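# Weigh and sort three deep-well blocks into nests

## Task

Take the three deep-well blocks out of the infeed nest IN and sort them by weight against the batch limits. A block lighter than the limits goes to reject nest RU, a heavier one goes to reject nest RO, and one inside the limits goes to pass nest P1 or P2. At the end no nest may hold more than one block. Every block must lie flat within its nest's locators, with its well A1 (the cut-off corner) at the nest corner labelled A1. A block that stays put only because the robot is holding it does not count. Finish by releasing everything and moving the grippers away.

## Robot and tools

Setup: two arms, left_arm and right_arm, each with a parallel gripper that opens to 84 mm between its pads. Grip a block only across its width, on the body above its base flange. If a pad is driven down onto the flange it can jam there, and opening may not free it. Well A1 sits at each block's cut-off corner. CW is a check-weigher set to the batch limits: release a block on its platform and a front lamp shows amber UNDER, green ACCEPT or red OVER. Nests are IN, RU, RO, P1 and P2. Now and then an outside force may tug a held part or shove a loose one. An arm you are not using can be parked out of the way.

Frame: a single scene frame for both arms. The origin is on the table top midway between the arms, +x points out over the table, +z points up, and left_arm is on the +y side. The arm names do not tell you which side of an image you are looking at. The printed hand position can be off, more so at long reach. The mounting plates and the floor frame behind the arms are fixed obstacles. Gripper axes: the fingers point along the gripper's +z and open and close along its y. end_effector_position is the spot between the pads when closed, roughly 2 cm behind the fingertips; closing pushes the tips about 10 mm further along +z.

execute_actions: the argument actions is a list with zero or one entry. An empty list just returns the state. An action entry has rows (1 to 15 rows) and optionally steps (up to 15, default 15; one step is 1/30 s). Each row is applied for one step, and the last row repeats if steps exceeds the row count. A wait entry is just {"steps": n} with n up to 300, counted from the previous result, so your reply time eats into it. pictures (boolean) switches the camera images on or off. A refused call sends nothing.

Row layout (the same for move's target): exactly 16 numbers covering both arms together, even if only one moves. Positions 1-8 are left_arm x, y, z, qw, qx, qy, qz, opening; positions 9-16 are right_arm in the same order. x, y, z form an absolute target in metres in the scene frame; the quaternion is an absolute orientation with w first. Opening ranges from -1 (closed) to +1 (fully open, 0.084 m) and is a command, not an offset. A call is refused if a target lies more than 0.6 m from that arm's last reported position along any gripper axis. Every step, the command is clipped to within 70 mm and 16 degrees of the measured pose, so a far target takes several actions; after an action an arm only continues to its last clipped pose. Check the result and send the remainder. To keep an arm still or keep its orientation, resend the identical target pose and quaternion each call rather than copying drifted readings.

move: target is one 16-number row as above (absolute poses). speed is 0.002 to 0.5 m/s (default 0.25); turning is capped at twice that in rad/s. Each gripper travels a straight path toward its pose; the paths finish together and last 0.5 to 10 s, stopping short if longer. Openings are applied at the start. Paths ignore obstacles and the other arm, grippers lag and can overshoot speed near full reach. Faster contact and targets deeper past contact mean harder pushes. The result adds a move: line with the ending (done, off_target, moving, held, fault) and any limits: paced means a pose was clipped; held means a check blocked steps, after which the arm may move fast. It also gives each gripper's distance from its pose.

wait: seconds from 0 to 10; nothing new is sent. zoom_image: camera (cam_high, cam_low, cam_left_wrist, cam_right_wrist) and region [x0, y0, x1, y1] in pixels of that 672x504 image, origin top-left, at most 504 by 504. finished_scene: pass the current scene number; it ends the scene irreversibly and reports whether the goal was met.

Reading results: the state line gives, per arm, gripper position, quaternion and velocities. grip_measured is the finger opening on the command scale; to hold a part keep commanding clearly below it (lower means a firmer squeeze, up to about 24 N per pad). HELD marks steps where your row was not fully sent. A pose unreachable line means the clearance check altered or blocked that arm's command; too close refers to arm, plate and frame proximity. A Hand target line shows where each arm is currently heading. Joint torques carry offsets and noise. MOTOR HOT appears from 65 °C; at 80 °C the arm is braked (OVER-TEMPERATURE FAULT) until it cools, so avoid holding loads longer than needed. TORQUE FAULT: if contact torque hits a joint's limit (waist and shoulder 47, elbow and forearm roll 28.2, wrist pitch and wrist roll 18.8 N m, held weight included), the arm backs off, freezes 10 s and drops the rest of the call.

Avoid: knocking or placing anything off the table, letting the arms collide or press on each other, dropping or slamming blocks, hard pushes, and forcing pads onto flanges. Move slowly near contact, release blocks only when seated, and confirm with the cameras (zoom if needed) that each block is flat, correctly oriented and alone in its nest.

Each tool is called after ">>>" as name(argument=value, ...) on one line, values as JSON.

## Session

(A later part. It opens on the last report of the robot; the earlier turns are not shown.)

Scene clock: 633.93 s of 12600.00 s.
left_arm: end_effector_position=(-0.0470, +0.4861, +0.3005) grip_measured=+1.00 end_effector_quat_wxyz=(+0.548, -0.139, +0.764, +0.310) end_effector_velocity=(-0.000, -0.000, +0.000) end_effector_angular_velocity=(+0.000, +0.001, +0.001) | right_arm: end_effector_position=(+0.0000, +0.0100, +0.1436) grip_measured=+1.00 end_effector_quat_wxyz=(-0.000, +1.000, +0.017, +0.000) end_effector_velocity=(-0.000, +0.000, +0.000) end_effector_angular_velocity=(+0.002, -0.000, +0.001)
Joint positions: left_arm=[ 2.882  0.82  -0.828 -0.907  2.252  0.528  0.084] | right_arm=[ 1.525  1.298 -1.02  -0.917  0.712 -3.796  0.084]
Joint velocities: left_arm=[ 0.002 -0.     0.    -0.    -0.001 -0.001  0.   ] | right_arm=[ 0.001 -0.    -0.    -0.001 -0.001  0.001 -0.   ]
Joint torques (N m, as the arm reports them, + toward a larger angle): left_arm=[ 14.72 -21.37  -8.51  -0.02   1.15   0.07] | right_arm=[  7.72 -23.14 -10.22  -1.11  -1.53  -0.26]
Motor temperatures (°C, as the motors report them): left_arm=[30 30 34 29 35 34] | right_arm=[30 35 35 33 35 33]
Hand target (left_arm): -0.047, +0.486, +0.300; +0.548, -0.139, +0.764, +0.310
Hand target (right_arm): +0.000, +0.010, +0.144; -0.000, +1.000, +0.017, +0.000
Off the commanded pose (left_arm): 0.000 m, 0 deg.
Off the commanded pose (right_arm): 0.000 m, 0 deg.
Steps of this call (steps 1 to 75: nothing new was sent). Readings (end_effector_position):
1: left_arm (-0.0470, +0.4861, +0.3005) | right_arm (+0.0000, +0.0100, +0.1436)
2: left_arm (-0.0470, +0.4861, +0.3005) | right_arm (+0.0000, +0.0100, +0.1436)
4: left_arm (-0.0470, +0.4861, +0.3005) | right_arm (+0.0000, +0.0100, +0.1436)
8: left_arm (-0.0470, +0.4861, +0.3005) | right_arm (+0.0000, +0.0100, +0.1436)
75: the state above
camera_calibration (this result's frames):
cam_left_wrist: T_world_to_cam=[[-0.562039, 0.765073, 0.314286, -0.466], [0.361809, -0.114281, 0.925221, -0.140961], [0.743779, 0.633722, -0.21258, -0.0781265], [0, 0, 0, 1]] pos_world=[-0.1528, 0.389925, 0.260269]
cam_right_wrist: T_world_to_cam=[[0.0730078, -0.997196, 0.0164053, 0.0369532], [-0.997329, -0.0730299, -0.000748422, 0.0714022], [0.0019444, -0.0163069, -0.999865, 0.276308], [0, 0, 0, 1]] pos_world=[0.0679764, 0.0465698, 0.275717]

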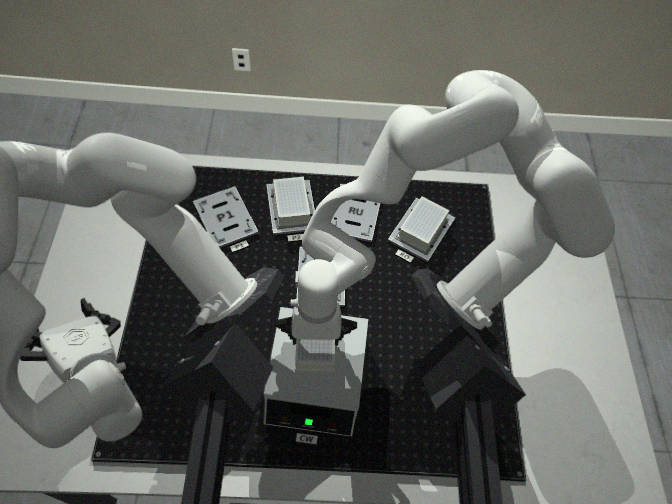

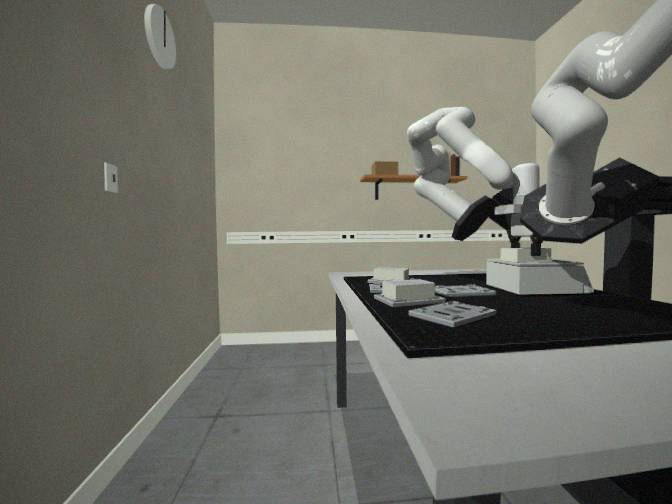

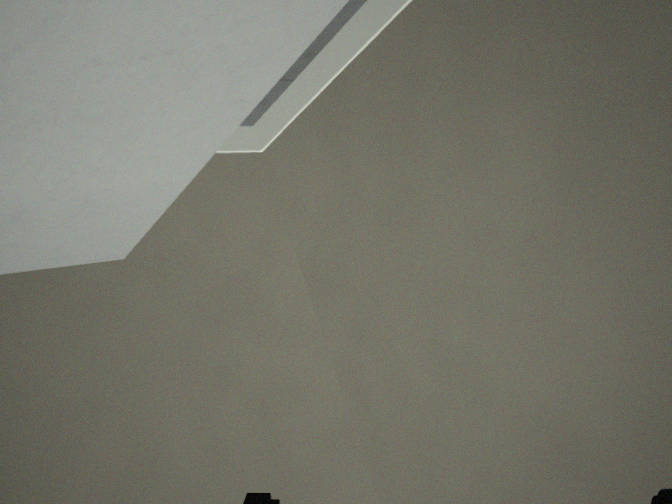

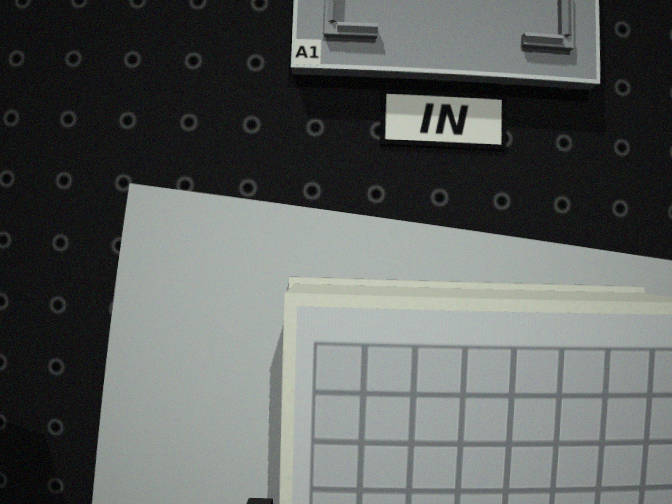

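Green. One quick reweigh to confirm it.

>>> move(target=[-0.0470,0.4861,0.3005,0.548,-0.139,0.764,0.310,1,0.0,0.01,0.143,0,0.99985,0.0175,0,1], speed=0.01)

>>> move(target=[-0.0470,0.4861,0.3005,0.548,-0.139,0.764,0.310,1,0.0,0.01,0.143,0,0.99985,0.0175,0,0.3], speed=0.01)

>>> move(target=[-0.0470,0.4861,0.3005,0.548,-0.139,0.764,0.310,1,0.0,0.01,0.153,0,0.99985,0.0175,0,0.3], speed=0.01)

>>> move(target=[-0.0470,0.4861,0.3005,0.548,-0.139,0.764,0.310,1,0.0,0.01,0.1437,0,0.99985,0.0175,0,0.3], speed=0.01)

>>> move(target=[-0.0470,0.4861,0.3005,0.548,-0.139,0.764,0.310,1,0.0,0.01,0.1437,0,0.99985,0.0175,0,1], speed=0.01)

>>> wait(seconds=2.5)

Scene clock: 660.93 s of 12600.00 s.
left_arm: end_effector_position=(-0.0470, +0.4861, +0.3005) grip_measured=+1.00 end_effector_quat_wxyz=(+0.548, -0.139, +0.764, +0.310) end_effector_velocity=(+0.000, +0.000, -0.000) end_effector_angular_velocity=(-0.002, -0.001, -0.001) | right_arm: end_effector_position=(+0.0000, +0.0100, +0.1430) grip_measured=+1.00 end_effector_quat_wxyz=(+0.000, +1.000, +0.018, +0.000) end_effector_velocity=(+0.000, -0.000, -0.000) end_effector_angular_velocity=(-0.001, -0.003, -0.001)
Joint positions: left_arm=[ 2.882  0.82  -0.828 -0.907  2.252  0.528  0.084] | right_arm=[ 1.524  1.299 -1.02  -0.919  0.712 -3.795  0.084]
Joint velocities: left_arm=[-0.001 -0.    -0.     0.    -0.001 -0.001 -0.   ] | right_arm=[ 0.001  0.001 -0.    -0.001  0.002  0.002  0.   ]
Joint torques (N m, as the arm reports them, + toward a larger angle): left_arm=[ 14.86 -21.34  -8.55  -0.21   1.14   0.04] | right_arm=[  7.48 -23.4  -10.37  -0.34  -1.11  -0.06]
Motor temperatures (°C, as the motors report them): left_arm=[30 31 34 29 35 34] | right_arm=[30 36 36 33 35 33]
Hand target (left_arm): -0.047, +0.486, +0.300; +0.548, -0.139, +0.764, +0.310
Hand target (right_arm): +0.000, +0.010, +0.143; -0.000, +1.000, +0.017, +0.000
Off the commanded pose (left_arm): 0.000 m, 0 deg.
Off the commanded pose (right_arm): 0.000 m, 0 deg.
After step 90, 23.30 s passed at rest.
move: done
camera_calibration (this result's frames):
cam_left_wrist: T_world_to_cam=[[-0.562039, 0.765073, 0.314286, -0.466], [0.361809, -0.114281, 0.925221, -0.140961], [0.743779, 0.633722, -0.21258, -0.0781263], [0, 0, 0, 1]] pos_world=[-0.1528, 0.389925, 0.260269]
cam_right_wrist: T_world_to_cam=[[0.0730113, -0.997196, 0.016421, 0.0369561], [-0.997329, -0.0730334, -0.000750293, 0.0714018], [0.00194747, -0.0163224, -0.999865, 0.275725], [0, 0, 0, 1]] pos_world=[0.0679759, 0.0465677, 0.275134]

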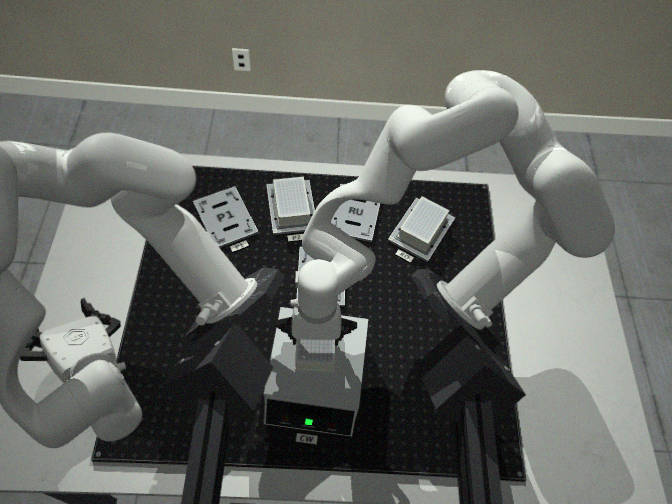

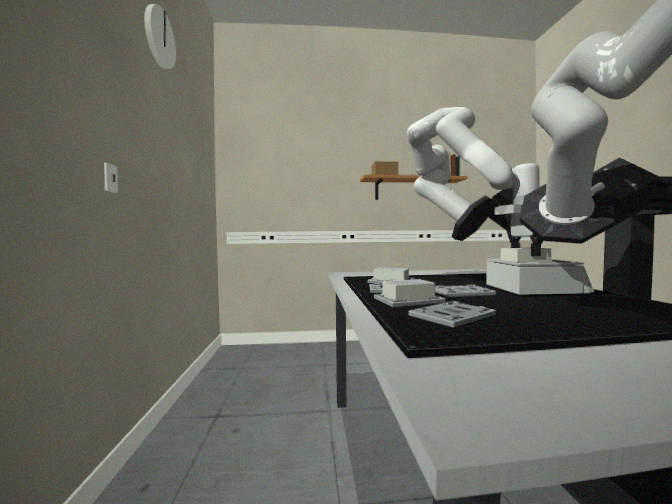

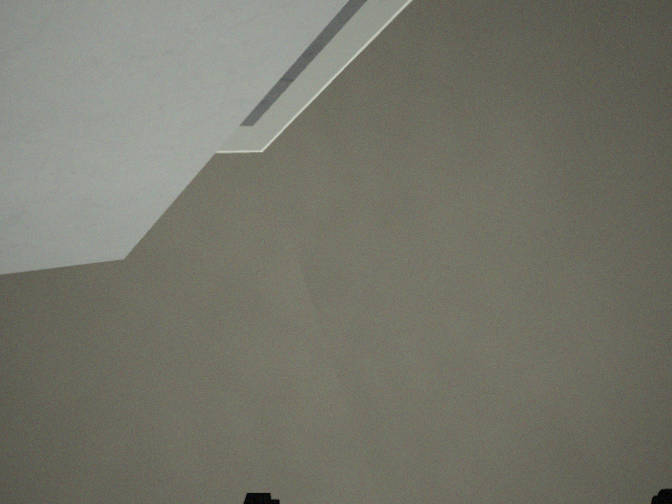

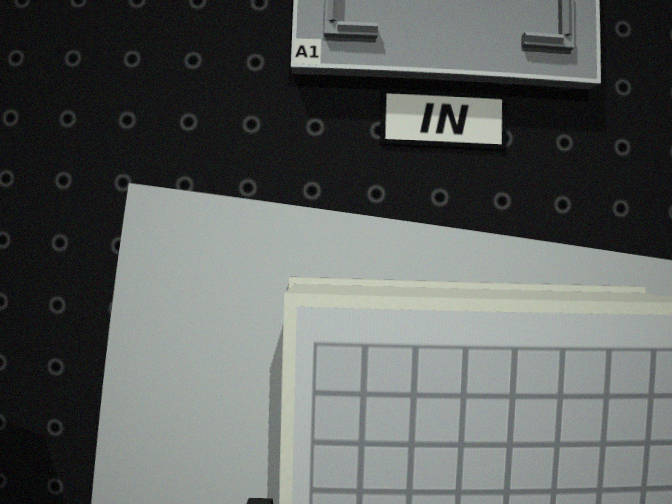

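Scene clock: 661.63 s of 12600.00 s.
left_arm: end_effector_position=(-0.0470, +0.4861, +0.3005) grip_measured=+1.00 end_effector_quat_wxyz=(+0.548, -0.139, +0.764, +0.310) end_effector_velocity=(-0.000, +0.000, -0.000) end_effector_angular_velocity=(-0.000, +0.000, -0.001) | right_arm: end_effector_position=(+0.0000, +0.0102, +0.1431) grip_measured=+0.96 end_effector_quat_wxyz=(-0.000, +1.000, +0.017, -0.000) end_effector_velocity=(-0.000, +0.000, +0.000) end_effector_angular_velocity=(+0.001, -0.000, +0.001)
Joint positions: left_arm=[ 2.882  0.82  -0.828 -0.907  2.252  0.528  0.084] | right_arm=[ 1.524  1.299 -1.021 -0.92   0.712 -3.795  0.083]
Joint velocities: left_arm=[-0. -0. -0.  0. -0.  0. -0.] | right_arm=[ 0.     0.     0.    -0.001 -0.001  0.     0.   ]
Joint torques (N m, as the arm reports them, + toward a larger angle): left_arm=[ 14.72 -21.83  -8.54  -0.18   1.25   0.05] | right_arm=[  7.19 -21.53  -9.98  -0.68  -1.06   0.  ]
Motor temperatures (°C, as the motors report them): left_arm=[30 31 34 29 35 34] | right_arm=[30 36 36 33 35 33]
Hand target (left_arm): -0.047, +0.486, +0.300; +0.548, -0.139, +0.764, +0.310
Hand target (right_arm): +0.000, +0.010, +0.143; -0.000, +1.000, +0.017, +0.000
Off the commanded pose (left_arm): 0.000 m, 0 deg.
Off the commanded pose (right_arm): 0.000 m, 0 deg.
move: done
camera_calibration (this result's frames):
cam_left_wrist: T_world_to_cam=[[-0.562039, 0.765073, 0.314286, -0.466], [0.361809, -0.114281, 0.925221, -0.140961], [0.743778, 0.633722, -0.21258, -0.0781265], [0, 0, 0, 1]] pos_world=[-0.1528, 0.389925, 0.260269]
cam_right_wrist: T_world_to_cam=[[0.07286, -0.997212, 0.0160913, 0.0371537], [-0.99734, -0.0728811, -0.000725984, 0.0714419], [0.00189671, -0.0159956, -0.99987, 0.275819], [0, 0, 0, 1]] pos_world=[0.0680218, 0.0466688, 0.275237]

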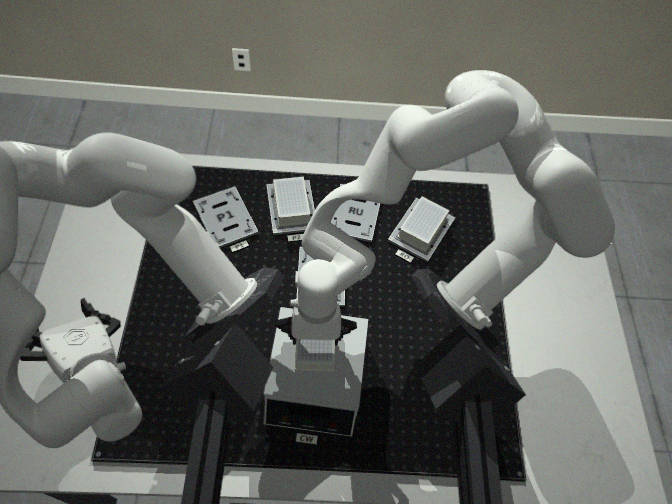

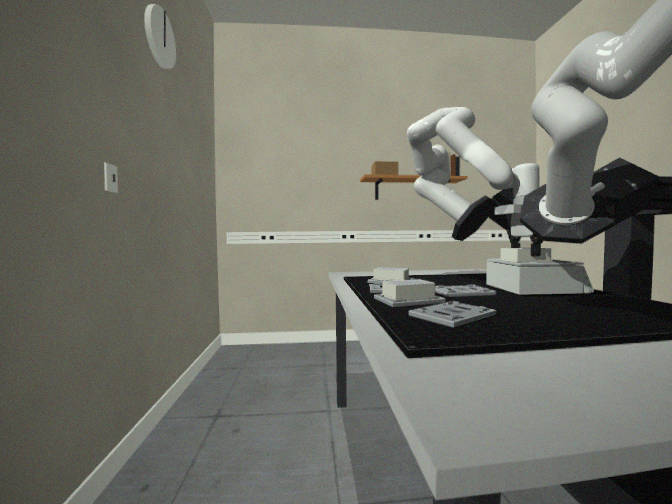

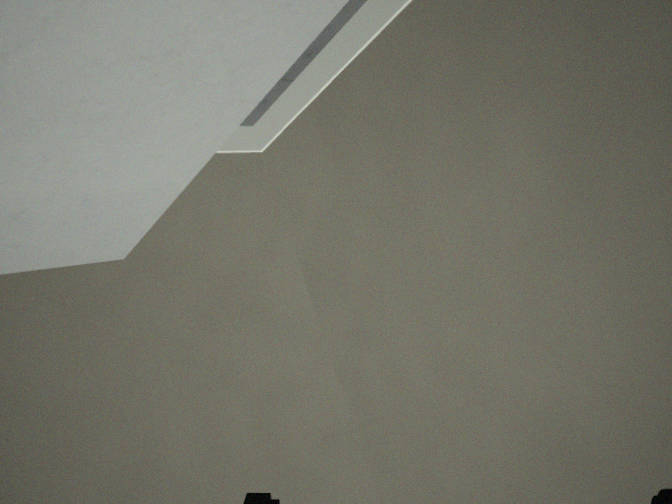

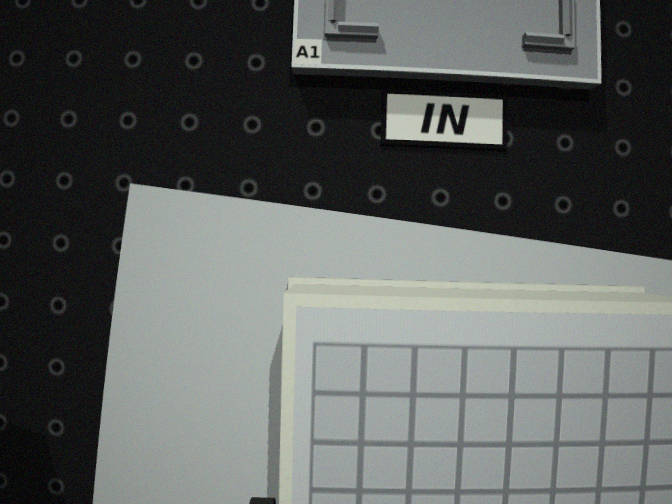

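Scene clock: 662.83 s of 12600.00 s.
left_arm: end_effector_position=(-0.0470, +0.4861, +0.3005) grip_measured=+1.00 end_effector_quat_wxyz=(+0.548, -0.139, +0.764, +0.310) end_effector_velocity=(+0.000, +0.000, -0.000) end_effector_angular_velocity=(+0.000, -0.001, -0.000) | right_arm: end_effector_position=(-0.0000, +0.0100, +0.1528) grip_measured=+0.96 end_effector_quat_wxyz=(-0.000, +1.000, +0.017, -0.000) end_effector_velocity=(-0.000, -0.001, +0.002) end_effector_angular_velocity=(-0.002, -0.000, +0.001)
Joint positions: left_arm=[ 2.882  0.82  -0.828 -0.907  2.252  0.528  0.084] | right_arm=[ 1.547  1.276 -1.012 -0.88   0.716 -3.818  0.083]
Joint velocities: left_arm=[-0.001  0.    -0.    -0.001  0.001  0.     0.   ] | right_arm=[ 0.006 -0.005  0.002  0.011  0.002 -0.007 -0.   ]
Joint torques (N m, as the arm reports them, + toward a larger angle): left_arm=[ 14.63 -21.44  -8.3   -0.13   1.26  -0.07] | right_arm=[  7.03 -23.45 -10.9   -0.53  -1.42  -0.16]
Motor temperatures (°C, as the motors report them): left_arm=[30 31 34 29 35 34] | right_arm=[30 36 36 33 35 33]
Hand target (left_arm): -0.047, +0.486, +0.301; +0.548, -0.139, +0.764, +0.310
Hand target (right_arm): -0.000, +0.010, +0.153; +0.000, +1.000, +0.018, -0.000
Off the commanded pose (left_arm): 0.000 m, 0 deg.
Off the commanded pose (right_arm): 0.000 m, 0 deg.
move: done
camera_calibration (this result's frames):
cam_left_wrist: T_world_to_cam=[[-0.562039, 0.765073, 0.314286, -0.466], [0.361809, -0.114281, 0.925221, -0.140961], [0.743779, 0.633722, -0.21258, -0.0781266], [0, 0, 0, 1]] pos_world=[-0.1528, 0.389925, 0.260269]
cam_right_wrist: T_world_to_cam=[[0.0729976, -0.997199, 0.0162908, 0.0368425], [-0.99733, -0.0730183, -0.0006744, 0.0713812], [0.00186204, -0.0161981, -0.999867, 0.285553], [0, 0, 0, 1]] pos_world=[0.0679695, 0.0465769, 0.284963]

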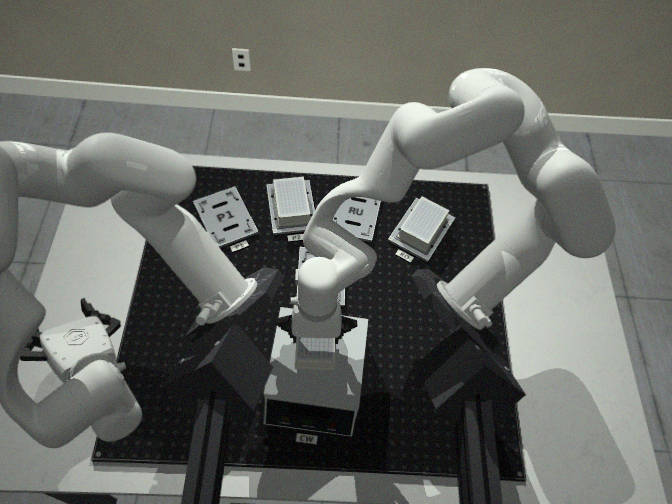

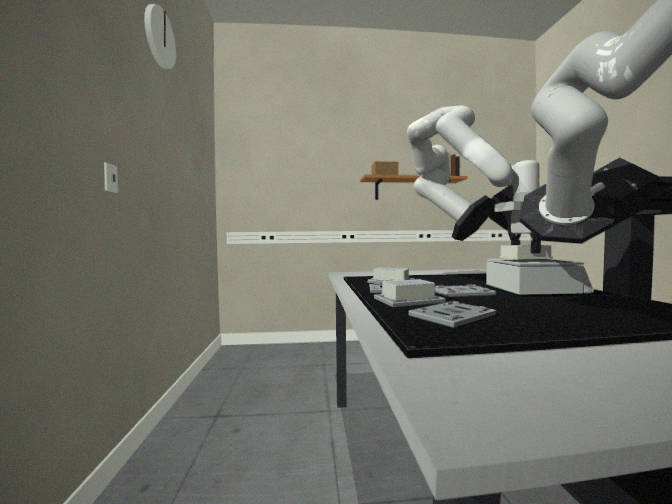

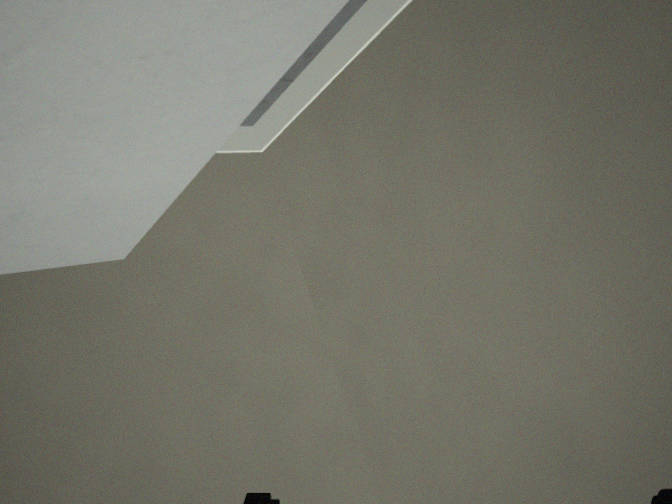

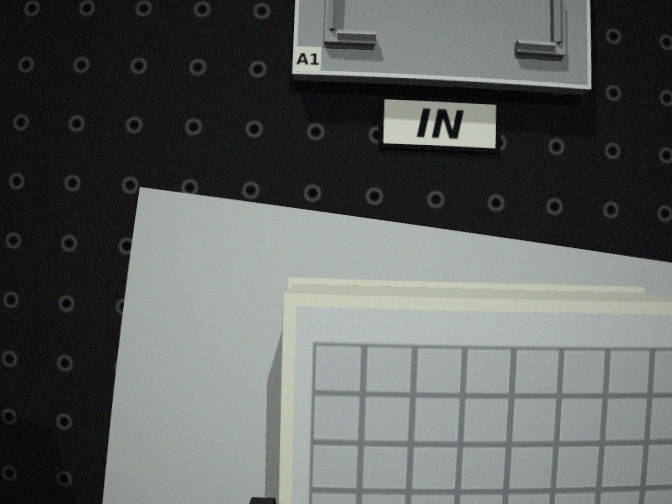

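Scene clock: 663.97 s of 12600.00 s.
left_arm: end_effector_position=(-0.0470, +0.4861, +0.3005) grip_measured=+1.00 end_effector_quat_wxyz=(+0.548, -0.139, +0.764, +0.310) end_effector_velocity=(+0.000, +0.000, +0.001) end_effector_angular_velocity=(+0.002, -0.001, +0.000) | right_arm: end_effector_position=(+0.0000, +0.0100, +0.1439) grip_measured=+0.96 end_effector_quat_wxyz=(+0.000, +1.000, +0.018, +0.000) end_effector_velocity=(+0.001, +0.000, -0.002) end_effector_angular_velocity=(+0.000, -0.001, -0.004)
Joint positions: left_arm=[ 2.882  0.82  -0.828 -0.907  2.252  0.528  0.084] | right_arm=[ 1.526  1.297 -1.02  -0.916  0.712 -3.797  0.083]
Joint velocities: left_arm=[ 0.    -0.    -0.    -0.     0.002  0.001 -0.   ] | right_arm=[-0.006  0.005 -0.003 -0.01   0.001  0.008 -0.   ]
Joint torques (N m, as the arm reports them, + toward a larger angle): left_arm=[ 14.64 -21.64  -8.5   -0.2    1.2    0.02] | right_arm=[  7.88 -25.46 -10.65  -0.34  -1.09  -0.22]
Motor temperatures (°C, as the motors report them): left_arm=[30 31 34 29 35 34] | right_arm=[30 36 36 33 35 33]
Hand target (left_arm): -0.047, +0.486, +0.300; +0.548, -0.139, +0.764, +0.310
Hand target (right_arm): +0.000, +0.010, +0.144; -0.000, +1.000, +0.017, +0.000
Off the commanded pose (left_arm): 0.000 m, 0 deg.
Off the commanded pose (right_arm): 0.000 m, 0 deg.
move: done
camera_calibration (this result's frames):
cam_left_wrist: T_world_to_cam=[[-0.562039, 0.765073, 0.314286, -0.466], [0.361809, -0.114281, 0.925221, -0.140961], [0.743779, 0.633722, -0.21258, -0.0781265], [0, 0, 0, 1]] pos_world=[-0.1528, 0.389925, 0.260269]
cam_right_wrist: T_world_to_cam=[[0.0730255, -0.997193, 0.016514, 0.0369055], [-0.997328, -0.0730485, -0.000796956, 0.0714158], [0.00200104, -0.0164117, -0.999863, 0.276561], [0, 0, 0, 1]] pos_world=[0.0679765, 0.0465576, 0.27597]

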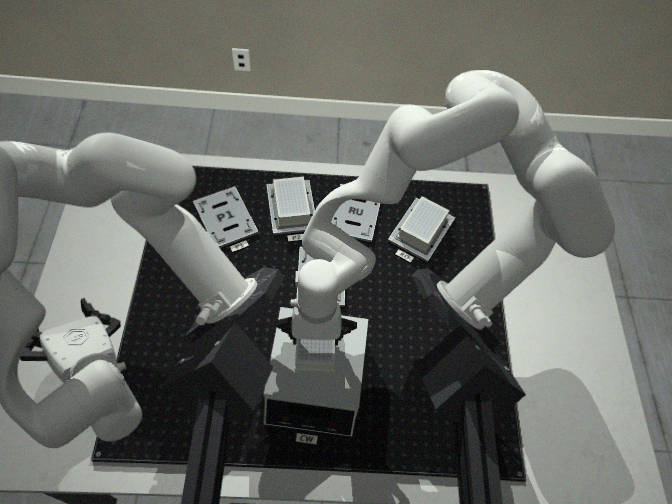

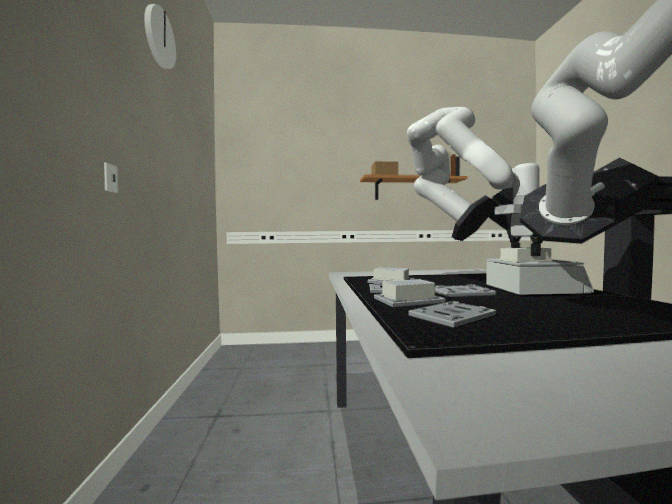

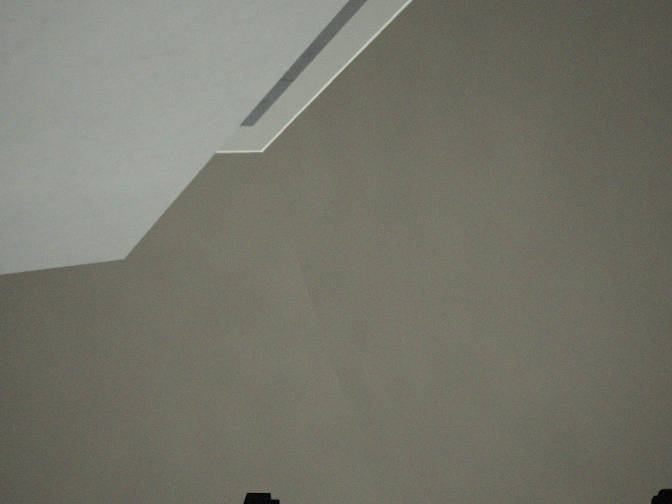

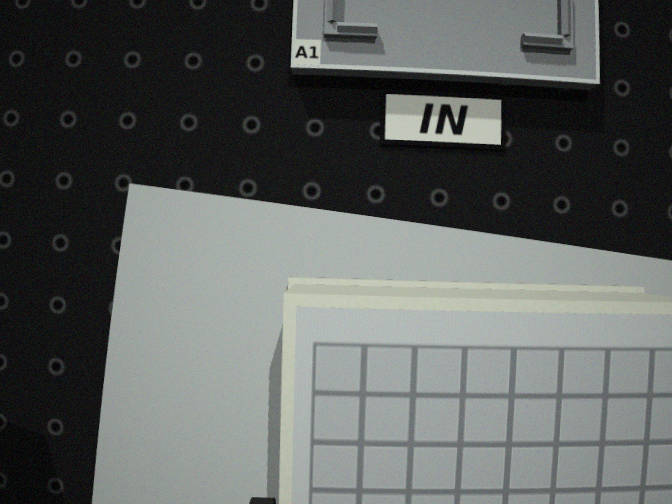

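Scene clock: 664.67 s of 12600.00 s.
left_arm: end_effector_position=(-0.0470, +0.4861, +0.3005) grip_measured=+1.00 end_effector_quat_wxyz=(+0.548, -0.139, +0.764, +0.310) end_effector_velocity=(+0.000, +0.000, +0.000) end_effector_angular_velocity=(+0.000, -0.001, -0.000) | right_arm: end_effector_position=(+0.0000, +0.0100, +0.1437) grip_measured=+1.00 end_effector_quat_wxyz=(-0.000, +1.000, +0.017, -0.000) end_effector_velocity=(-0.000, -0.000, -0.000) end_effector_angular_velocity=(-0.001, +0.001, -0.001)
Joint positions: left_arm=[ 2.882  0.82  -0.828 -0.907  2.252  0.528  0.084] | right_arm=[ 1.526  1.298 -1.02  -0.917  0.712 -3.796  0.084]
Joint velocities: left_arm=[-0.     0.    -0.     0.     0.001 -0.    -0.   ] | right_arm=[-0.001  0.     0.     0.001 -0.     0.     0.   ]
Joint torques (N m, as the arm reports them, + toward a larger angle): left_arm=[ 14.64 -21.82  -8.6   -0.09   1.15   0.01] | right_arm=[  7.66 -23.81 -10.86  -0.85  -1.21  -0.32]
Motor temperatures (°C, as the motors report them): left_arm=[30 31 34 29 35 34] | right_arm=[30 36 36 33 35 33]
Hand target (left_arm): -0.047, +0.486, +0.301; +0.548, -0.139, +0.764, +0.310
Hand target (right_arm): +0.000, +0.010, +0.144; -0.000, +1.000, +0.017, +0.000
Off the commanded pose (left_arm): 0.000 m, 0 deg.
Off the commanded pose (right_arm): 0.000 m, 0 deg.
move: done
camera_calibration (this result's frames):
cam_left_wrist: T_world_to_cam=[[-0.562039, 0.765073, 0.314286, -0.466], [0.361809, -0.114281, 0.925221, -0.140961], [0.743779, 0.633722, -0.21258, -0.0781266], [0, 0, 0, 1]] pos_world=[-0.1528, 0.389925, 0.260269]
cam_right_wrist: T_world_to_cam=[[0.0729751, -0.9972, 0.0163196, 0.0369997], [-0.997332, -0.0729968, -0.000740379, 0.0714103], [0.00192958, -0.016222, -0.999867, 0.276444], [0, 0, 0, 1]] pos_world=[0.0679863, 0.0465933, 0.275856]

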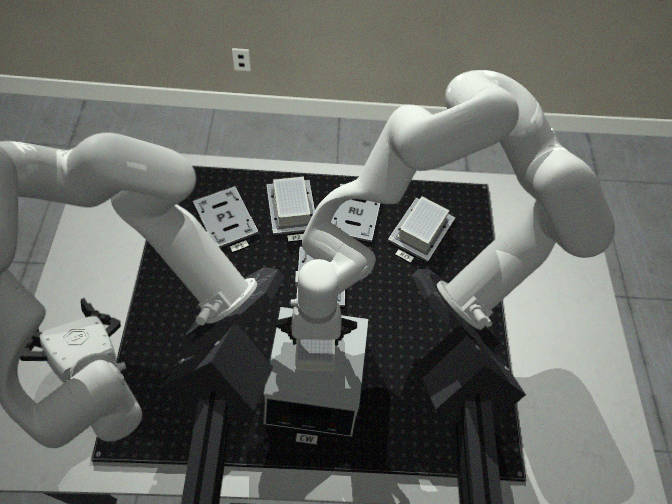

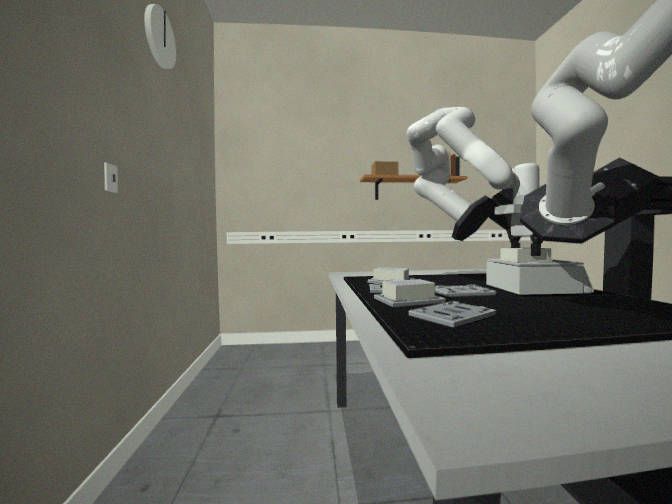

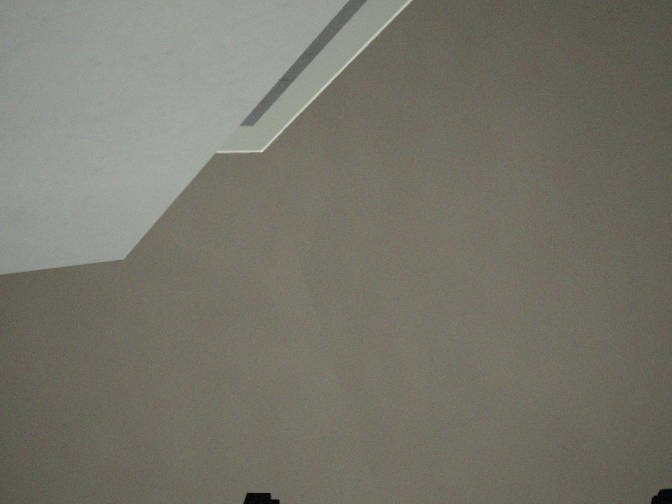

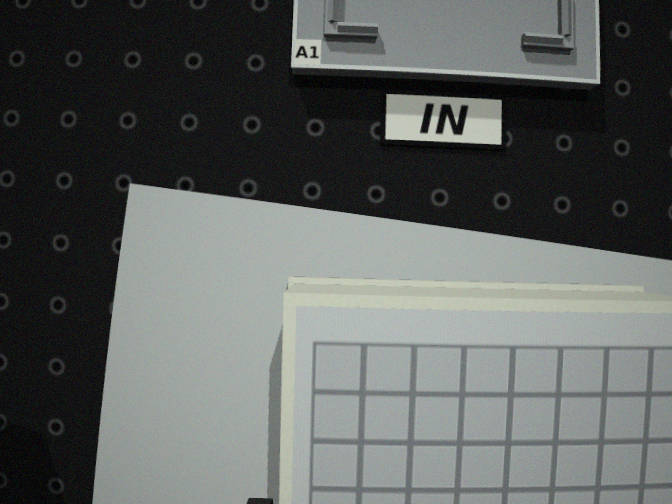

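Scene clock: 667.17 s of 12600.00 s.
left_arm: end_effector_position=(-0.0470, +0.4861, +0.3005) grip_measured=+1.00 end_effector_quat_wxyz=(+0.548, -0.139, +0.764, +0.310) end_effector_velocity=(-0.000, +0.000, +0.000) end_effector_angular_velocity=(-0.000, +0.000, +0.000) | right_arm: end_effector_position=(+0.0000, +0.0100, +0.1437) grip_measured=+1.00 end_effector_quat_wxyz=(-0.000, +1.000, +0.017, +0.000) end_effector_velocity=(+0.001, -0.000, -0.000) end_effector_angular_velocity=(-0.000, -0.001, +0.000)
Joint positions: left_arm=[ 2.882  0.82  -0.828 -0.907  2.252  0.528  0.084] | right_arm=[ 1.526  1.298 -1.02  -0.917  0.712 -3.796  0.084]
Joint velocities: left_arm=[ 0.    -0.    -0.    -0.     0.    -0.001 -0.   ] | right_arm=[-0.001 -0.    -0.    -0.002  0.002  0.001 -0.   ]
Joint torques (N m, as the arm reports them, + toward a larger angle): left_arm=[ 15.   -21.59  -8.44  -0.16   1.33   0.04] | right_arm=[  7.69 -23.76 -10.1   -0.46  -1.29  -0.05]
Motor temperatures (°C, as the motors report them): left_arm=[30 31 34 29 35 34] | right_arm=[30 36 37 33 35 33]
Hand target (left_arm): -0.047, +0.486, +0.301; +0.548, -0.139, +0.764, +0.310
Hand target (right_arm): +0.000, +0.010, +0.144; -0.000, +1.000, +0.017, +0.000
Off the commanded pose (left_arm): 0.000 m, 0 deg.
Off the commanded pose (right_arm): 0.000 m, 0 deg.
Steps of this call (steps 1 to 75: nothing new was sent). Readings (end_effector_position):
1: left_arm (-0.0470, +0.4861, +0.3005) | right_arm (+0.0000, +0.0100, +0.1437)
2: left_arm (-0.0470, +0.4861, +0.3005) | right_arm (+0.0000, +0.0100, +0.1437)
4: left_arm (-0.0470, +0.4861, +0.3005) | right_arm (+0.0000, +0.0100, +0.1437)
8: left_arm (-0.0470, +0.4861, +0.3005) | right_arm (+0.0000, +0.0100, +0.1437)
75: the state above
camera_calibration (this result's frames):
cam_left_wrist: T_world_to_cam=[[-0.562039, 0.765073, 0.314286, -0.466], [0.361809, -0.114281, 0.925221, -0.140961], [0.743779, 0.633722, -0.21258, -0.0781265], [0, 0, 0, 1]] pos_world=[-0.1528, 0.389925, 0.260269]
cam_right_wrist: T_world_to_cam=[[0.0730071, -0.997196, 0.0164054, 0.0369517], [-0.99733, -0.0730291, -0.000748999, 0.0714027], [0.00194497, -0.0163069, -0.999865, 0.276408], [0, 0, 0, 1]] pos_world=[0.0679767, 0.0465699, 0.275818]

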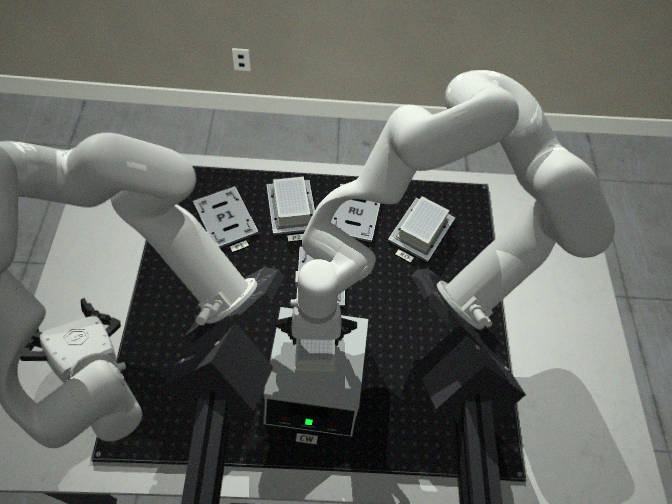

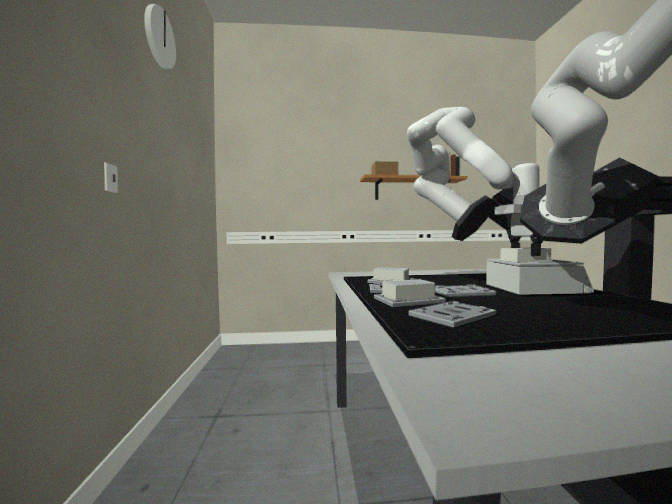

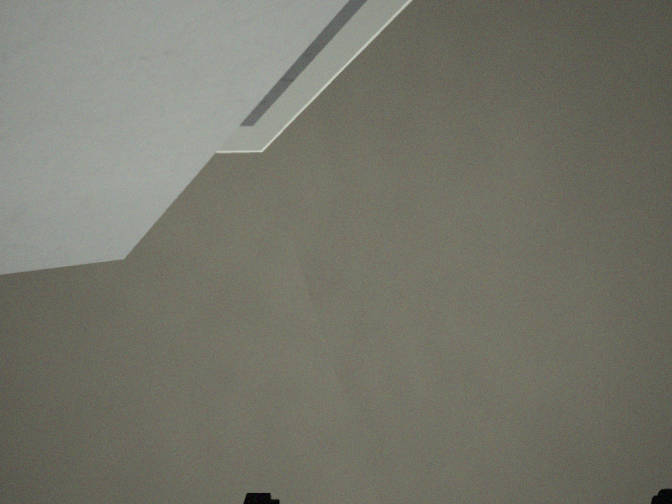

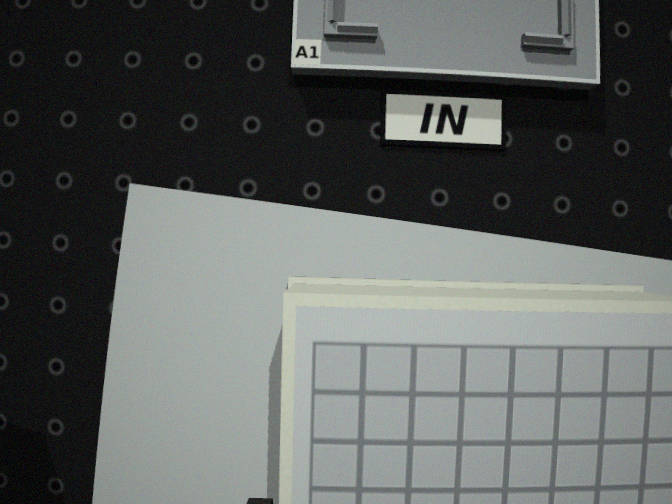

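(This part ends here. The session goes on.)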